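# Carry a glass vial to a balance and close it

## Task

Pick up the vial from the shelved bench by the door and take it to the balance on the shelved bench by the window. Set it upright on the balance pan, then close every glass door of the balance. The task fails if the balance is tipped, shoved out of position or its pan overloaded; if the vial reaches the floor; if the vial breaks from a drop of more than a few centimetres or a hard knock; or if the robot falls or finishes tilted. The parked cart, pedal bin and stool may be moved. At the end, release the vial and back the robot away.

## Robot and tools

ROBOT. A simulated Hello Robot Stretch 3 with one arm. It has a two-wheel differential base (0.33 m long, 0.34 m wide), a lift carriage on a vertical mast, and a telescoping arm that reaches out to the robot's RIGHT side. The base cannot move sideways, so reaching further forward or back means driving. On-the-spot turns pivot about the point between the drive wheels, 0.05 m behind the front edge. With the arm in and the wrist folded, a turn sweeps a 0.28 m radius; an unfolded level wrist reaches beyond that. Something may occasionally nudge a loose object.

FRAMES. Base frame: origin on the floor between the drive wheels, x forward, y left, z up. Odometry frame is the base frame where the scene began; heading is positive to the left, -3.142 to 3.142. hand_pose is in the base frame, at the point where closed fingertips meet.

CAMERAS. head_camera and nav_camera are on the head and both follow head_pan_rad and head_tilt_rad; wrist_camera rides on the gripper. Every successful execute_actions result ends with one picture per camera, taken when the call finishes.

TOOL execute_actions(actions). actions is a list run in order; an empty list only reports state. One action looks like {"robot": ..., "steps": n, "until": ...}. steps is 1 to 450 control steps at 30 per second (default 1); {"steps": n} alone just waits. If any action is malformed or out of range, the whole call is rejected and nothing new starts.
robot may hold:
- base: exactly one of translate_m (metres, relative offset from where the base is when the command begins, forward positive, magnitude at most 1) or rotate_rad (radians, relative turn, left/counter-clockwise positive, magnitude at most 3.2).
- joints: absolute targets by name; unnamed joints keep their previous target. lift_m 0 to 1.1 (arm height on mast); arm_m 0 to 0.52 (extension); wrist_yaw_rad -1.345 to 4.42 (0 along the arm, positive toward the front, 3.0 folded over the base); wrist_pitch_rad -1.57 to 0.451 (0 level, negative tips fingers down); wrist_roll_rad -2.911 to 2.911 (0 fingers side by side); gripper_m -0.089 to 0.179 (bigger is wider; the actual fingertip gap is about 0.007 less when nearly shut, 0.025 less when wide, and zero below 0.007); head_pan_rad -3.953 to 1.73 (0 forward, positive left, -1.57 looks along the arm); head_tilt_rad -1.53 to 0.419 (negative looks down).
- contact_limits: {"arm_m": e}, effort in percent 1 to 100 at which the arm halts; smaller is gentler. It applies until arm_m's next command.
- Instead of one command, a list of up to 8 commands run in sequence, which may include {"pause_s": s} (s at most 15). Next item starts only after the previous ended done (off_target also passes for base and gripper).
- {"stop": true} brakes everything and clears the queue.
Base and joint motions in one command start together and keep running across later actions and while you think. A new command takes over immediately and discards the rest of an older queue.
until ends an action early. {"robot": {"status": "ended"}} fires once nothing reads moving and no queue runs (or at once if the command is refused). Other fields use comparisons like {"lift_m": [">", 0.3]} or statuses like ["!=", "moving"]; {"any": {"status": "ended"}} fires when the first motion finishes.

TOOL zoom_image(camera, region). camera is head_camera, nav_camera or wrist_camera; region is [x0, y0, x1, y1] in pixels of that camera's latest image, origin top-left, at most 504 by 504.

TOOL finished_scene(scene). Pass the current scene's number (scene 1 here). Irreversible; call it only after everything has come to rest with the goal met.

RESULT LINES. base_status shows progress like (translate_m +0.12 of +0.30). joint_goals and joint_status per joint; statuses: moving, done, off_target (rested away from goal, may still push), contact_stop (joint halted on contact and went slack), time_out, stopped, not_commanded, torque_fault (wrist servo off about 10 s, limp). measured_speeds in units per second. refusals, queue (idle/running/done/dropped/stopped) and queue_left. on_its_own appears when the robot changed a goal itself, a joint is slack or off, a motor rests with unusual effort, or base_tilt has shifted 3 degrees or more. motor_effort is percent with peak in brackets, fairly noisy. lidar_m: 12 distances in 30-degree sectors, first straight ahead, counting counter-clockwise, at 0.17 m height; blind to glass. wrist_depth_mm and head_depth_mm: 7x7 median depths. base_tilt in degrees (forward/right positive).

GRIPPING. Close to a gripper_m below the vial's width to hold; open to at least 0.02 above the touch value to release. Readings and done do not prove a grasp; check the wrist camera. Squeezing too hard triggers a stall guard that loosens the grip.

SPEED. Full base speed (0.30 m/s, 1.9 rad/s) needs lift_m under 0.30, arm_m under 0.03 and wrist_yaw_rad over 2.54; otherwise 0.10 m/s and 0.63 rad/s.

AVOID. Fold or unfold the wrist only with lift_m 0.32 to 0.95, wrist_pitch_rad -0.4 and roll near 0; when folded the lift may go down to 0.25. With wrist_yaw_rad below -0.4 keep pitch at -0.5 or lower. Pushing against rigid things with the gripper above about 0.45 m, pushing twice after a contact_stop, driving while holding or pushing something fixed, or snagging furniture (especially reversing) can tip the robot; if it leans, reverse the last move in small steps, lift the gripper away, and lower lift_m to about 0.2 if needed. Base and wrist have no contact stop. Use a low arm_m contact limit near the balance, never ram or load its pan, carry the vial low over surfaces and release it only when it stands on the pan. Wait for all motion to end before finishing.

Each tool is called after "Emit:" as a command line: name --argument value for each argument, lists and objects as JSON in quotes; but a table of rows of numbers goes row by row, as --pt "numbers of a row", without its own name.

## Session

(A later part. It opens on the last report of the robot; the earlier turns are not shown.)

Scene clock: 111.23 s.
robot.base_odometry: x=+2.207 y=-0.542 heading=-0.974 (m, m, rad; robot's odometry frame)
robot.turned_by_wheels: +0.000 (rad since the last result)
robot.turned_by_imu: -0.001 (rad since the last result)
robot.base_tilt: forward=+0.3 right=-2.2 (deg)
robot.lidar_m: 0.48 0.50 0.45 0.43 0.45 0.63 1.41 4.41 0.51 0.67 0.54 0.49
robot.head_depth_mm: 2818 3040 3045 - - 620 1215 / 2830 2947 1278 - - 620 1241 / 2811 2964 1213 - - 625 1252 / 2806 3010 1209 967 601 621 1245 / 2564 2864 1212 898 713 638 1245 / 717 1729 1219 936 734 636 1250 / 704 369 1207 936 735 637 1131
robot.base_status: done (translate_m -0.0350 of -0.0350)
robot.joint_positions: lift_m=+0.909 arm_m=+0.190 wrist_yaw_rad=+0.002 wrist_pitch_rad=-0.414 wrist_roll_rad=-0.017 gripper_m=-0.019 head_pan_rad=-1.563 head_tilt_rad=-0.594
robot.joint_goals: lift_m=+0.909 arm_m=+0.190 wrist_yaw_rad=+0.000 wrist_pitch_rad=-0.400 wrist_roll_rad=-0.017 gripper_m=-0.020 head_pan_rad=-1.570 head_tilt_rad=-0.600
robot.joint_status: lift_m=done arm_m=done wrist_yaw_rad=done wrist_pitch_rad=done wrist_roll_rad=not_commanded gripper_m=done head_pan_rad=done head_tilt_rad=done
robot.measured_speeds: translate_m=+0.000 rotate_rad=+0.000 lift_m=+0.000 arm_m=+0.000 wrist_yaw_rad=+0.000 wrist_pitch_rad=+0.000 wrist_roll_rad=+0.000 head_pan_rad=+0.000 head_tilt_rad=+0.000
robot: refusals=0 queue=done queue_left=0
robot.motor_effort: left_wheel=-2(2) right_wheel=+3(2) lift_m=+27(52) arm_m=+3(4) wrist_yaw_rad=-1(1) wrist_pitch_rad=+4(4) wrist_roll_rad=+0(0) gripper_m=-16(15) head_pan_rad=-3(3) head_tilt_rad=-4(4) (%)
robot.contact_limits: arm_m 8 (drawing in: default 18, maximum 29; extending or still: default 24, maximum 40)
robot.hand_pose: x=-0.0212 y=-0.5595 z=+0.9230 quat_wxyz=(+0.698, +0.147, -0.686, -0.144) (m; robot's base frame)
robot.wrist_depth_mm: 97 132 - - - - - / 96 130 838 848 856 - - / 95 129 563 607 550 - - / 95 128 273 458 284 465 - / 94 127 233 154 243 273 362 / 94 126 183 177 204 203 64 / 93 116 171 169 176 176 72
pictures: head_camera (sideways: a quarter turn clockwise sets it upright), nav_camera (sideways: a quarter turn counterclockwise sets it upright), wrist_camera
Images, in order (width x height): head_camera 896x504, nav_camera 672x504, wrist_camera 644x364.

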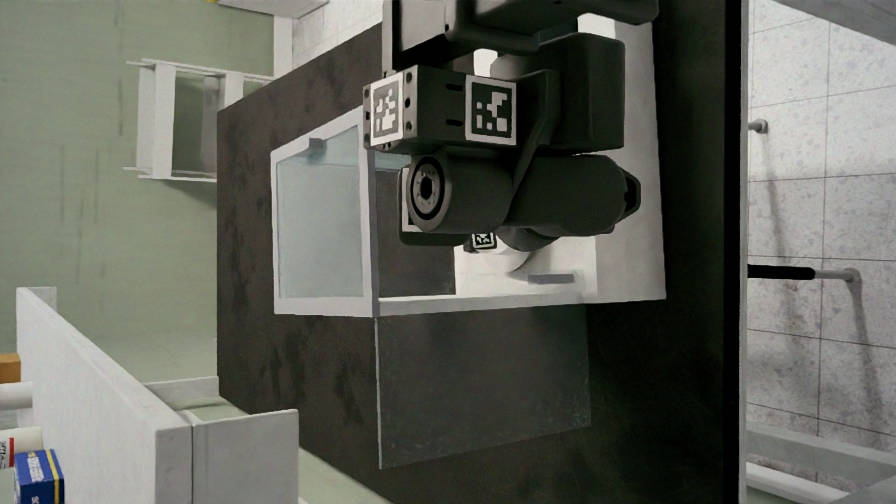

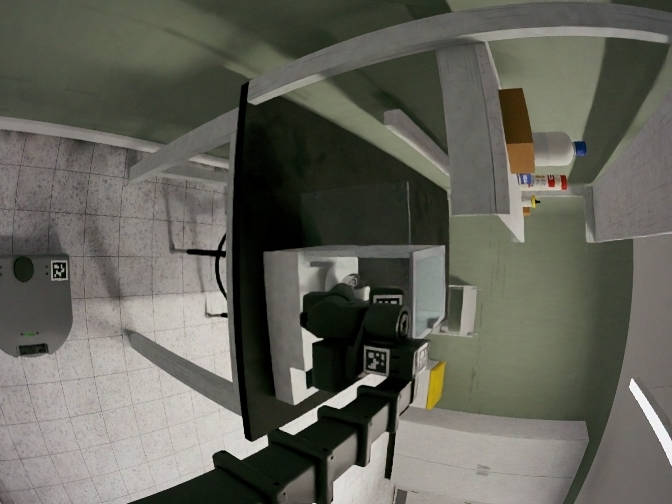

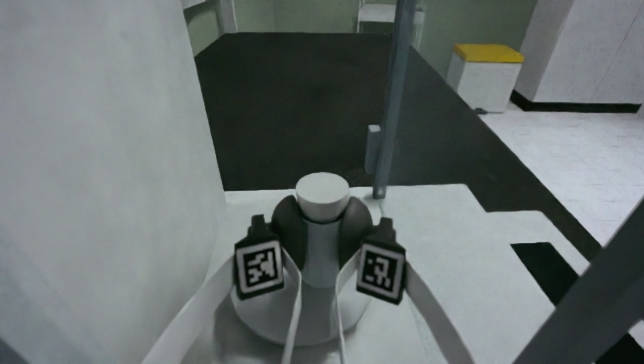

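Emit:
execute_actions --actions '[{"robot":[{"joints":{"lift_m":0.903},"base":{"translate_m":0.004}},{"joints":{"gripper_m":0.048}},{"pause_s":1.5},{"joints":{"arm_m":0.055}},{"base":{"translate_m":0.055}},{"joints":{"arm_m":0.08}}],"steps":450,"until":{"robot":{"status":"ended"}}}]'

Scene clock: 120.47 s.
robot.base_odometry: x=+2.240 y=-0.591 heading=-0.974 (m, m, rad; robot's odometry frame)
robot.turned_by_wheels: +0.000 (rad since the last result)
robot.turned_by_imu: -0.002 (rad since the last result)
robot.base_tilt: forward=+0.3 right=-2.2 (deg)
robot.lidar_m: 0.42 0.44 0.45 0.43 0.45 0.63 1.47 4.26 0.54 0.67 0.51 0.43
robot.head_depth_mm: 2789 3032 1336 767 - - - / 2797 2824 1215 733 - - 1194 / 2822 2950 1209 933 - - 1194 / 2789 3003 1213 866 722 639 1214 / 718 379 1218 930 735 637 1247 / 713 369 1154 930 735 637 1188 / 402 368 925 933 735 638 829
robot.base_status: done (translate_m +0.0550 of +0.0550)
robot.joint_positions: lift_m=+0.903 arm_m=+0.080 wrist_yaw_rad=-0.002 wrist_pitch_rad=-0.414 wrist_roll_rad=-0.017 gripper_m=+0.048 head_pan_rad=-1.563 head_tilt_rad=-0.594
robot.joint_goals: lift_m=+0.903 arm_m=+0.080 wrist_yaw_rad=+0.000 wrist_pitch_rad=-0.400 wrist_roll_rad=-0.017 gripper_m=+0.048 head_pan_rad=-1.570 head_tilt_rad=-0.600
robot.joint_status: lift_m=done arm_m=done wrist_yaw_rad=done wrist_pitch_rad=done wrist_roll_rad=not_commanded gripper_m=done head_pan_rad=done head_tilt_rad=done
robot.measured_speeds: translate_m=+0.000 rotate_rad=+0.000 lift_m=+0.000 arm_m=+0.000 wrist_yaw_rad=+0.000 wrist_pitch_rad=+0.000 wrist_roll_rad=+0.000 head_pan_rad=+0.000 head_tilt_rad=+0.000
robot: refusals=0 queue=done queue_left=0
robot.motor_effort: left_wheel=-2(3) right_wheel=+2(6) lift_m=+27(28) arm_m=+3(3) wrist_yaw_rad=+2(2) wrist_pitch_rad=+4(4) wrist_roll_rad=+0(0) gripper_m=+1(82) head_pan_rad=-3(2) head_tilt_rad=-3(3) (%)
robot.hand_pose: x=-0.0219 y=-0.4495 z=+0.9170 quat_wxyz=(+0.698, +0.146, -0.686, -0.145) (m; robot's base frame)
robot.wrist_depth_mm: 430 590 - - - - - / 452 681 844 776 751 - - / 497 585 581 348 333 558 - / 448 445 455 265 265 278 - / 363 367 384 235 239 226 275 / 309 310 296 212 216 220 238 / 268 266 270 253 254 256 263
pictures: head_camera (sideways: a quarter turn clockwise sets it upright), nav_camera (sideways: a quarter turn counterclockwise sets it upright), wrist_camera
Images, in order (width x height): head_camera 896x504, nav_camera 672x504, wrist_camera 644x364.

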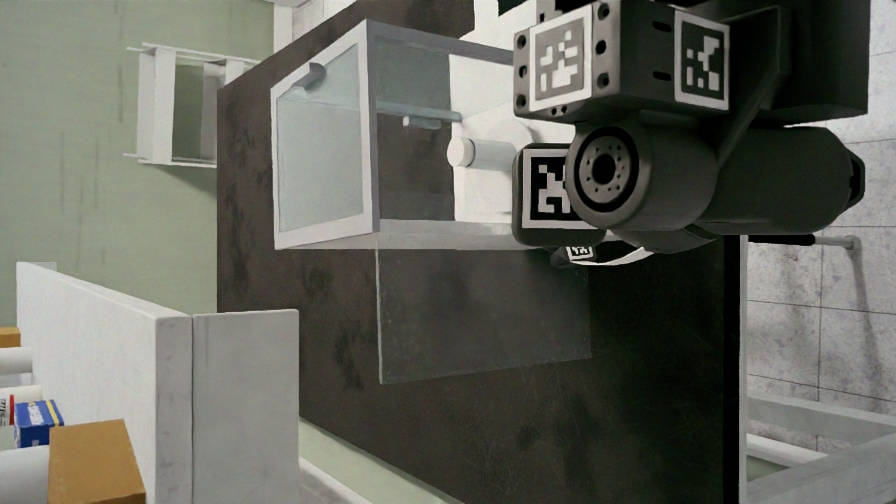

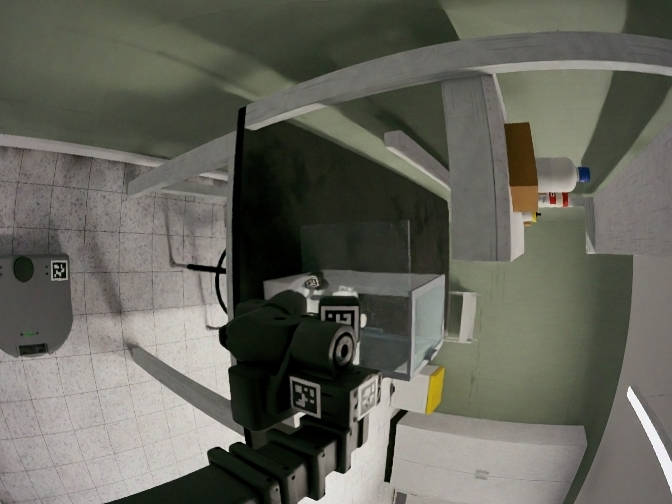

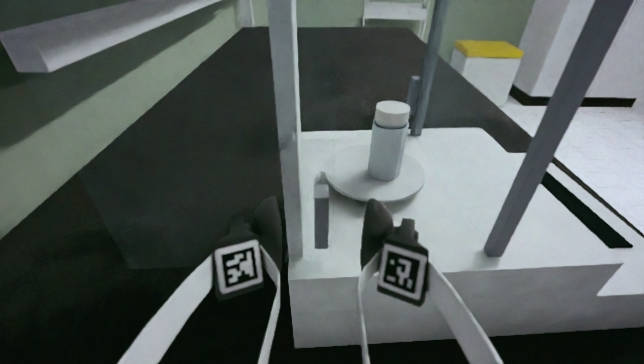

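Emit:
execute_actions --actions '[{"robot":[{"base":{"translate_m":-0.07},"joints":{"arm_m":0.086}},{"base":{"translate_m":-0.06},"joints":{"arm_m":0.089}}],"steps":450,"until":{"robot":{"status":"ended"}}}]'

Scene clock: 124.77 s.
robot.base_odometry: x=+2.167 y=-0.483 heading=-0.974 (m, m, rad; robot's odometry frame)
robot.turned_by_wheels: +0.000 (rad since the last result)
robot.turned_by_imu: +0.000 (rad since the last result)
robot.base_tilt: forward=+0.2 right=-2.0 (deg)
robot.lidar_m: 0.55 0.57 0.45 0.44 0.45 0.63 1.34 4.14 0.48 0.68 0.58 0.57
robot.head_depth_mm: 2782 2999 2886 2014 - - 820 / 2800 2948 1277 934 - - 1197 / 2795 2934 1271 931 - - 1188 / 2824 3042 1208 734 612 626 1249 / 2814 2975 1215 931 606 620 1239 / 1396 1800 1155 655 694 637 1239 / 720 1441 1279 935 736 638 1194
robot.base_status: done (translate_m -0.0600 of -0.0600)
robot.joint_positions: lift_m=+0.903 arm_m=+0.089 wrist_yaw_rad=+0.008 wrist_pitch_rad=-0.417 wrist_roll_rad=-0.017 gripper_m=+0.048 head_pan_rad=-1.563 head_tilt_rad=-0.594
robot.joint_goals: lift_m=+0.903 arm_m=+0.089 wrist_yaw_rad=+0.000 wrist_pitch_rad=-0.400 wrist_roll_rad=-0.017 gripper_m=+0.048 head_pan_rad=-1.570 head_tilt_rad=-0.600
robot.joint_status: lift_m=done arm_m=done wrist_yaw_rad=done wrist_pitch_rad=done wrist_roll_rad=not_commanded gripper_m=done head_pan_rad=done head_tilt_rad=done
robot.measured_speeds: translate_m=+0.000 rotate_rad=+0.000 lift_m=+0.000 arm_m=+0.000 wrist_yaw_rad=+0.000 wrist_pitch_rad=+0.000 wrist_roll_rad=+0.000 head_pan_rad=+0.000 head_tilt_rad=+0.000
robot: refusals=0 queue=done queue_left=0
robot.motor_effort: left_wheel=-1(6) right_wheel=-1(8) lift_m=+27(27) arm_m=+3(6) wrist_yaw_rad=-6(7) wrist_pitch_rad=+5(6) wrist_roll_rad=+0(0) gripper_m=-2(2) head_pan_rad=-2(3) head_tilt_rad=-3(4) (%)
robot.hand_pose: x=-0.0198 y=-0.4580 z=+0.9162 quat_wxyz=(+0.698, +0.151, -0.685, -0.143) (m; robot's base frame)
robot.wrist_depth_mm: 171 244 - - - - - / 171 244 817 761 898 - - / 173 244 331 350 575 - - / 185 241 260 275 330 - - / 349 222 242 227 277 343 - / 309 205 212 210 228 242 - / 265 253 242 247 255 254 273
pictures: head_camera (sideways: a quarter turn clockwise sets it upright), nav_camera (sideways: a quarter turn counterclockwise sets it upright), wrist_camera
Images, in order (width x height): head_camera 896x504, nav_camera 672x504, wrist_camera 644x364.

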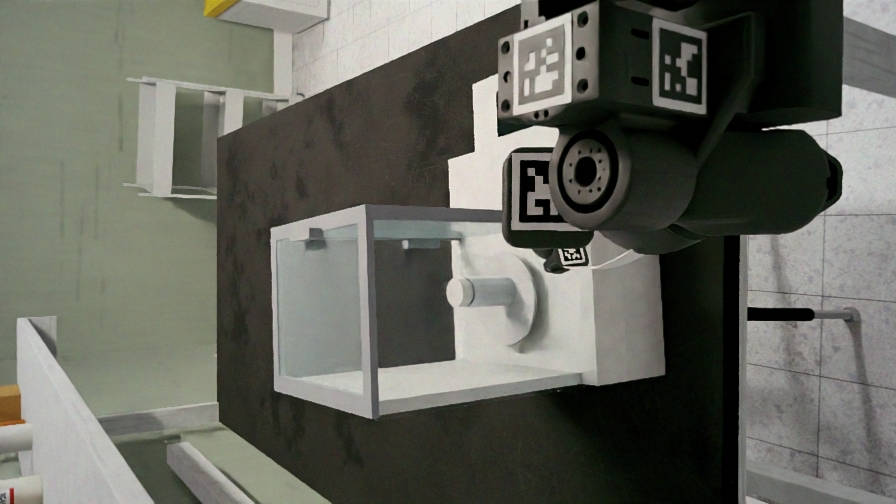

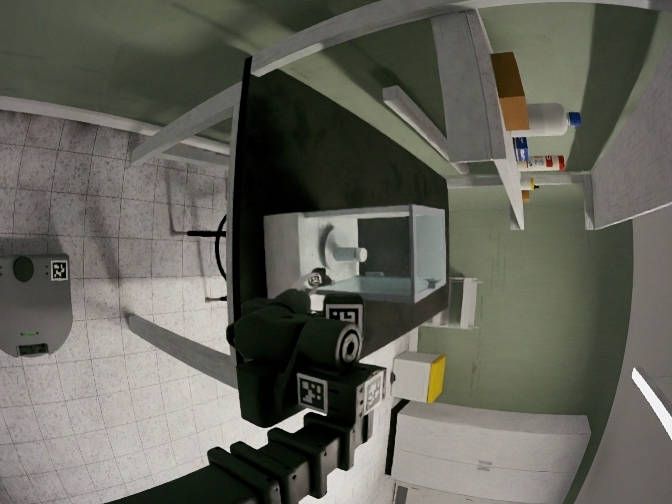

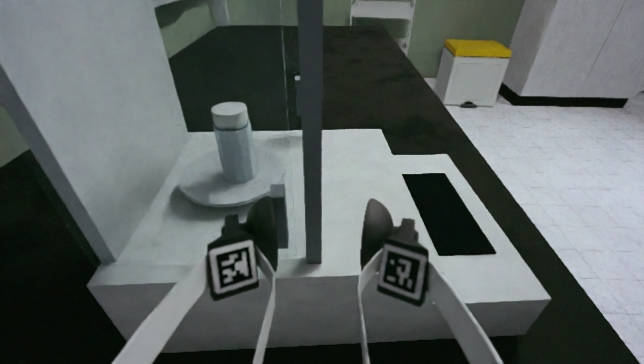

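Emit:
execute_actions --actions '[{"robot":{"base":{"translate_m":-0.017}},"steps":450,"until":{"robot":{"status":"ended"}}}]'

Emit:
execute_actions --actions '[{"robot":[{"joints":{"arm_m":0.005}},{"joints":{"wrist_yaw_rad":2.7,"head_pan_rad":-1.25},"base":{"translate_m":-0.15}}],"steps":450,"until":{"robot":{"status":"ended"}}}]'

Scene clock: 126.93 s.
robot.base_odometry: x=+2.158 y=-0.469 heading=-0.973 (m, m, rad; robot's odometry frame)
robot.turned_by_wheels: +0.000 (rad since the last result)
robot.turned_by_imu: +0.000 (rad since the last result)
robot.base_tilt: forward=+0.5 right=-2.1 (deg)
robot.lidar_m: 0.57 0.59 0.45 0.44 0.46 0.64 1.33 4.14 0.47 0.68 0.60 0.58
robot.head_depth_mm: 2787 3052 2924 2138 - - 1172 / 2808 2950 1344 932 - - 1196 / 2805 2927 1274 931 - - 1195 / 2827 2980 1215 732 613 628 1239 / 2828 3016 1279 934 609 625 1222 / 1647 2079 617 607 619 639 1247 / 911 1489 1280 932 736 638 1219
robot.base_status: done (translate_m -0.0170 of -0.0170)
robot.joint_positions: lift_m=+0.903 arm_m=+0.089 wrist_yaw_rad=+0.014 wrist_pitch_rad=-0.417 wrist_roll_rad=-0.017 gripper_m=+0.048 head_pan_rad=-1.563 head_tilt_rad=-0.594
robot.joint_goals: lift_m=+0.903 arm_m=+0.089 wrist_yaw_rad=+0.000 wrist_pitch_rad=-0.400 wrist_roll_rad=-0.017 gripper_m=+0.048 head_pan_rad=-1.570 head_tilt_rad=-0.600
robot.joint_status: lift_m=done arm_m=done wrist_yaw_rad=done wrist_pitch_rad=done wrist_roll_rad=not_commanded gripper_m=done head_pan_rad=done head_tilt_rad=done
robot.measured_speeds: translate_m=+0.000 rotate_rad=+0.000 lift_m=+0.000 arm_m=+0.000 wrist_yaw_rad=+0.000 wrist_pitch_rad=+0.000 wrist_roll_rad=+0.000 head_pan_rad=+0.000 head_tilt_rad=+0.000
robot: refusals=0 queue=done queue_left=0
robot.motor_effort: left_wheel=+0(5) right_wheel=-5(6) lift_m=+27(27) arm_m=+3(3) wrist_yaw_rad=-11(11) wrist_pitch_rad=+5(5) wrist_roll_rad=+0(0) gripper_m=-3(4) head_pan_rad=-3(3) head_tilt_rad=-3(3) (%)
robot.hand_pose: x=-0.0185 y=-0.4580 z=+0.9162 quat_wxyz=(+0.699, +0.153, -0.685, -0.141) (m; robot's base frame)
robot.wrist_depth_mm: 191 270 - - - - - / 189 268 836 764 - - - / 189 267 327 352 582 - - / 193 260 261 287 342 - - / 340 229 240 224 282 367 - / 297 206 215 211 227 248 - / 267 239 243 251 254 259 286
pictures: head_camera (sideways: a quarter turn clockwise sets it upright), nav_camera (sideways: a quarter turn counterclockwise sets it upright), wrist_camera
Images, in order (width x height): head_camera 896x504, nav_camera 672x504, wrist_camera 644x364.

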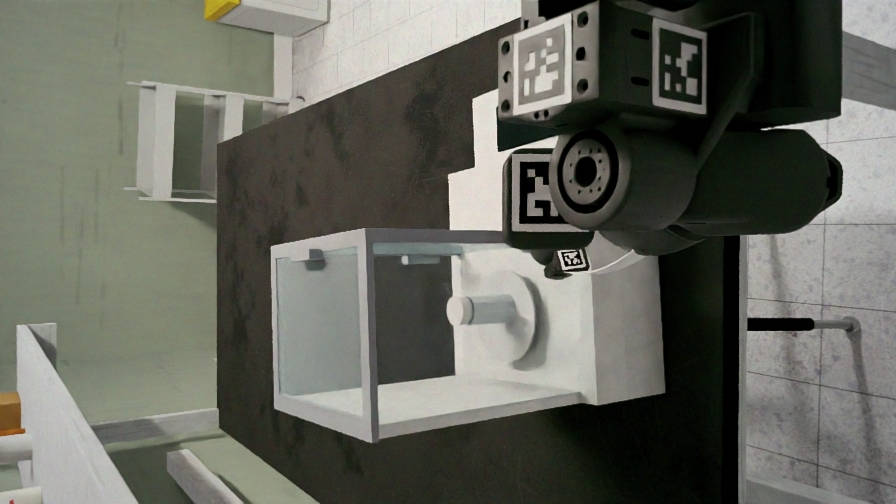

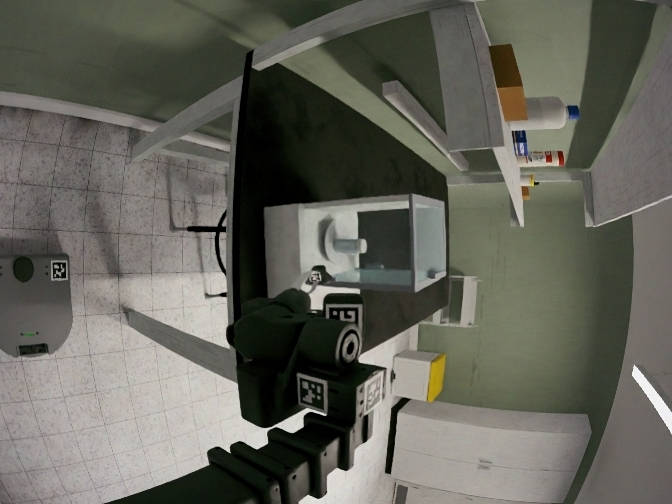

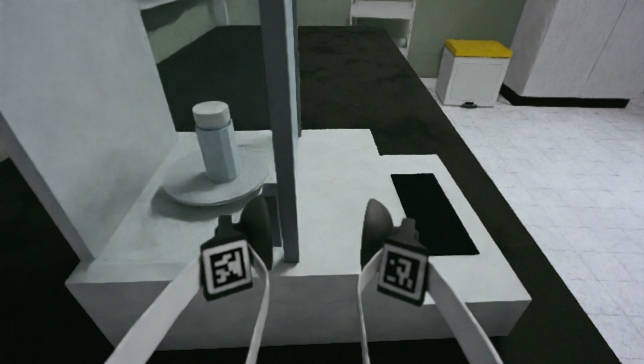

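Scene clock: 131.60 s.
robot.base_odometry: x=+2.073 y=-0.345 heading=-0.974 (m, m, rad; robot's odometry frame)
robot.turned_by_wheels: +0.000 (rad since the last result)
robot.turned_by_imu: -0.001 (rad since the last result)
robot.base_tilt: forward=+0.3 right=-2.2 (deg)
robot.lidar_m: 0.72 0.61 0.45 0.44 0.46 0.64 1.17 4.15 2.99 0.43 0.73 0.71
robot.head_depth_mm: 2728 2918 1272 928 692 605 - / 2814 2975 1273 932 649 620 - / 2319 2518 1153 733 618 627 - / 1662 1806 1157 683 629 654 1248 / 1017 1487 697 709 649 699 1245 / 792 1219 1105 837 693 1358 1247 / 661 1063 1105 933 736 1281 1166
robot.base_status: done (translate_m -0.1500 of -0.1500)
robot.joint_positions: lift_m=+0.903 arm_m=+0.005 wrist_yaw_rad=+2.697 wrist_pitch_rad=-0.417 wrist_roll_rad=-0.017 gripper_m=+0.048 head_pan_rad=-1.257 head_tilt_rad=-0.594
robot.joint_goals: lift_m=+0.903 arm_m=+0.005 wrist_yaw_rad=+2.700 wrist_pitch_rad=-0.400 wrist_roll_rad=-0.017 gripper_m=+0.048 head_pan_rad=-1.250 head_tilt_rad=-0.600
robot.joint_status: lift_m=done arm_m=done wrist_yaw_rad=done wrist_pitch_rad=done wrist_roll_rad=not_commanded gripper_m=done head_pan_rad=done head_tilt_rad=done
robot.measured_speeds: translate_m=+0.000 rotate_rad=+0.000 lift_m=+0.000 arm_m=+0.000 wrist_yaw_rad=+0.000 wrist_pitch_rad=+0.000 wrist_roll_rad=+0.000 head_pan_rad=+0.000 head_tilt_rad=+0.000
robot: refusals=0 queue=done queue_left=0
robot.motor_effort: left_wheel=-2(7) right_wheel=+2(4) lift_m=+27(27) arm_m=-3(3) wrist_yaw_rad=+2(11) wrist_pitch_rad=+6(5) wrist_roll_rad=+0(0) gripper_m=+0(3) head_pan_rad=+4(24) head_tilt_rad=-3(3) (%)
robot.hand_pose: x=+0.0752 y=+0.0524 z=+0.9163 quat_wxyz=(+0.296, +0.701, -0.007, +0.649) (m; robot's base frame)
robot.wrist_depth_mm: 356 386 429 475 532 611 534 / 381 413 464 533 591 666 548 / 401 434 485 577 686 724 572 / 443 499 565 660 778 779 583 / - 537 607 753 954 804 605 / - 626 750 840 - 862 644 / 599 - 794 962 - 887 659
pictures: head_camera (sideways: a quarter turn clockwise sets it upright), nav_camera (sideways: a quarter turn counterclockwise sets it upright), wrist_camera
Images, in order (width x height): head_camera 896x504, nav_camera 672x504, wrist_camera 644x364.

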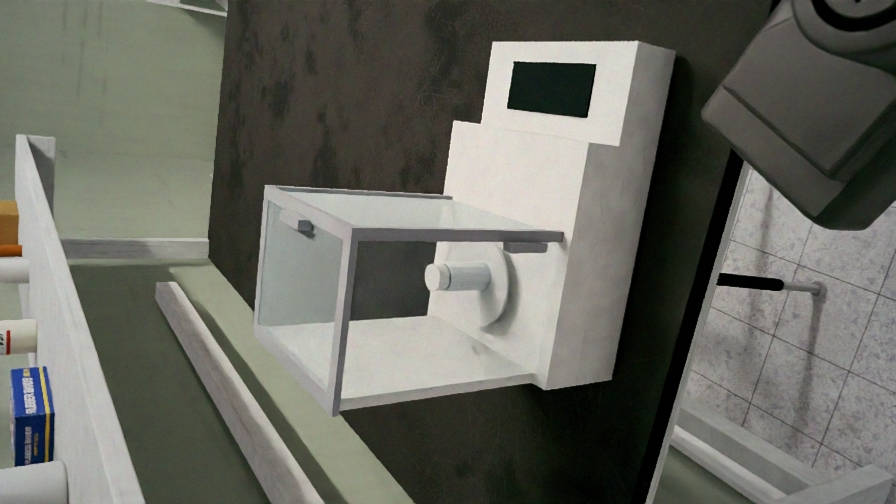

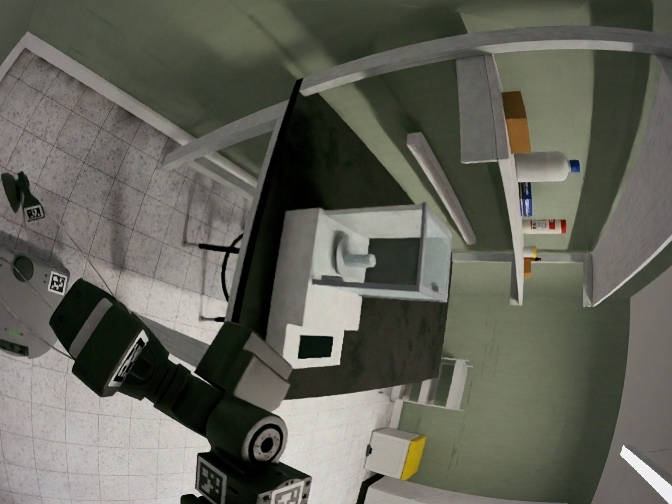

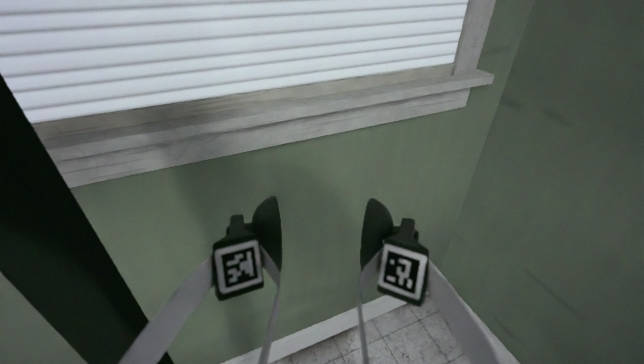

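Emit:
finished_scene --scene 2

The scene is finished: the task was done.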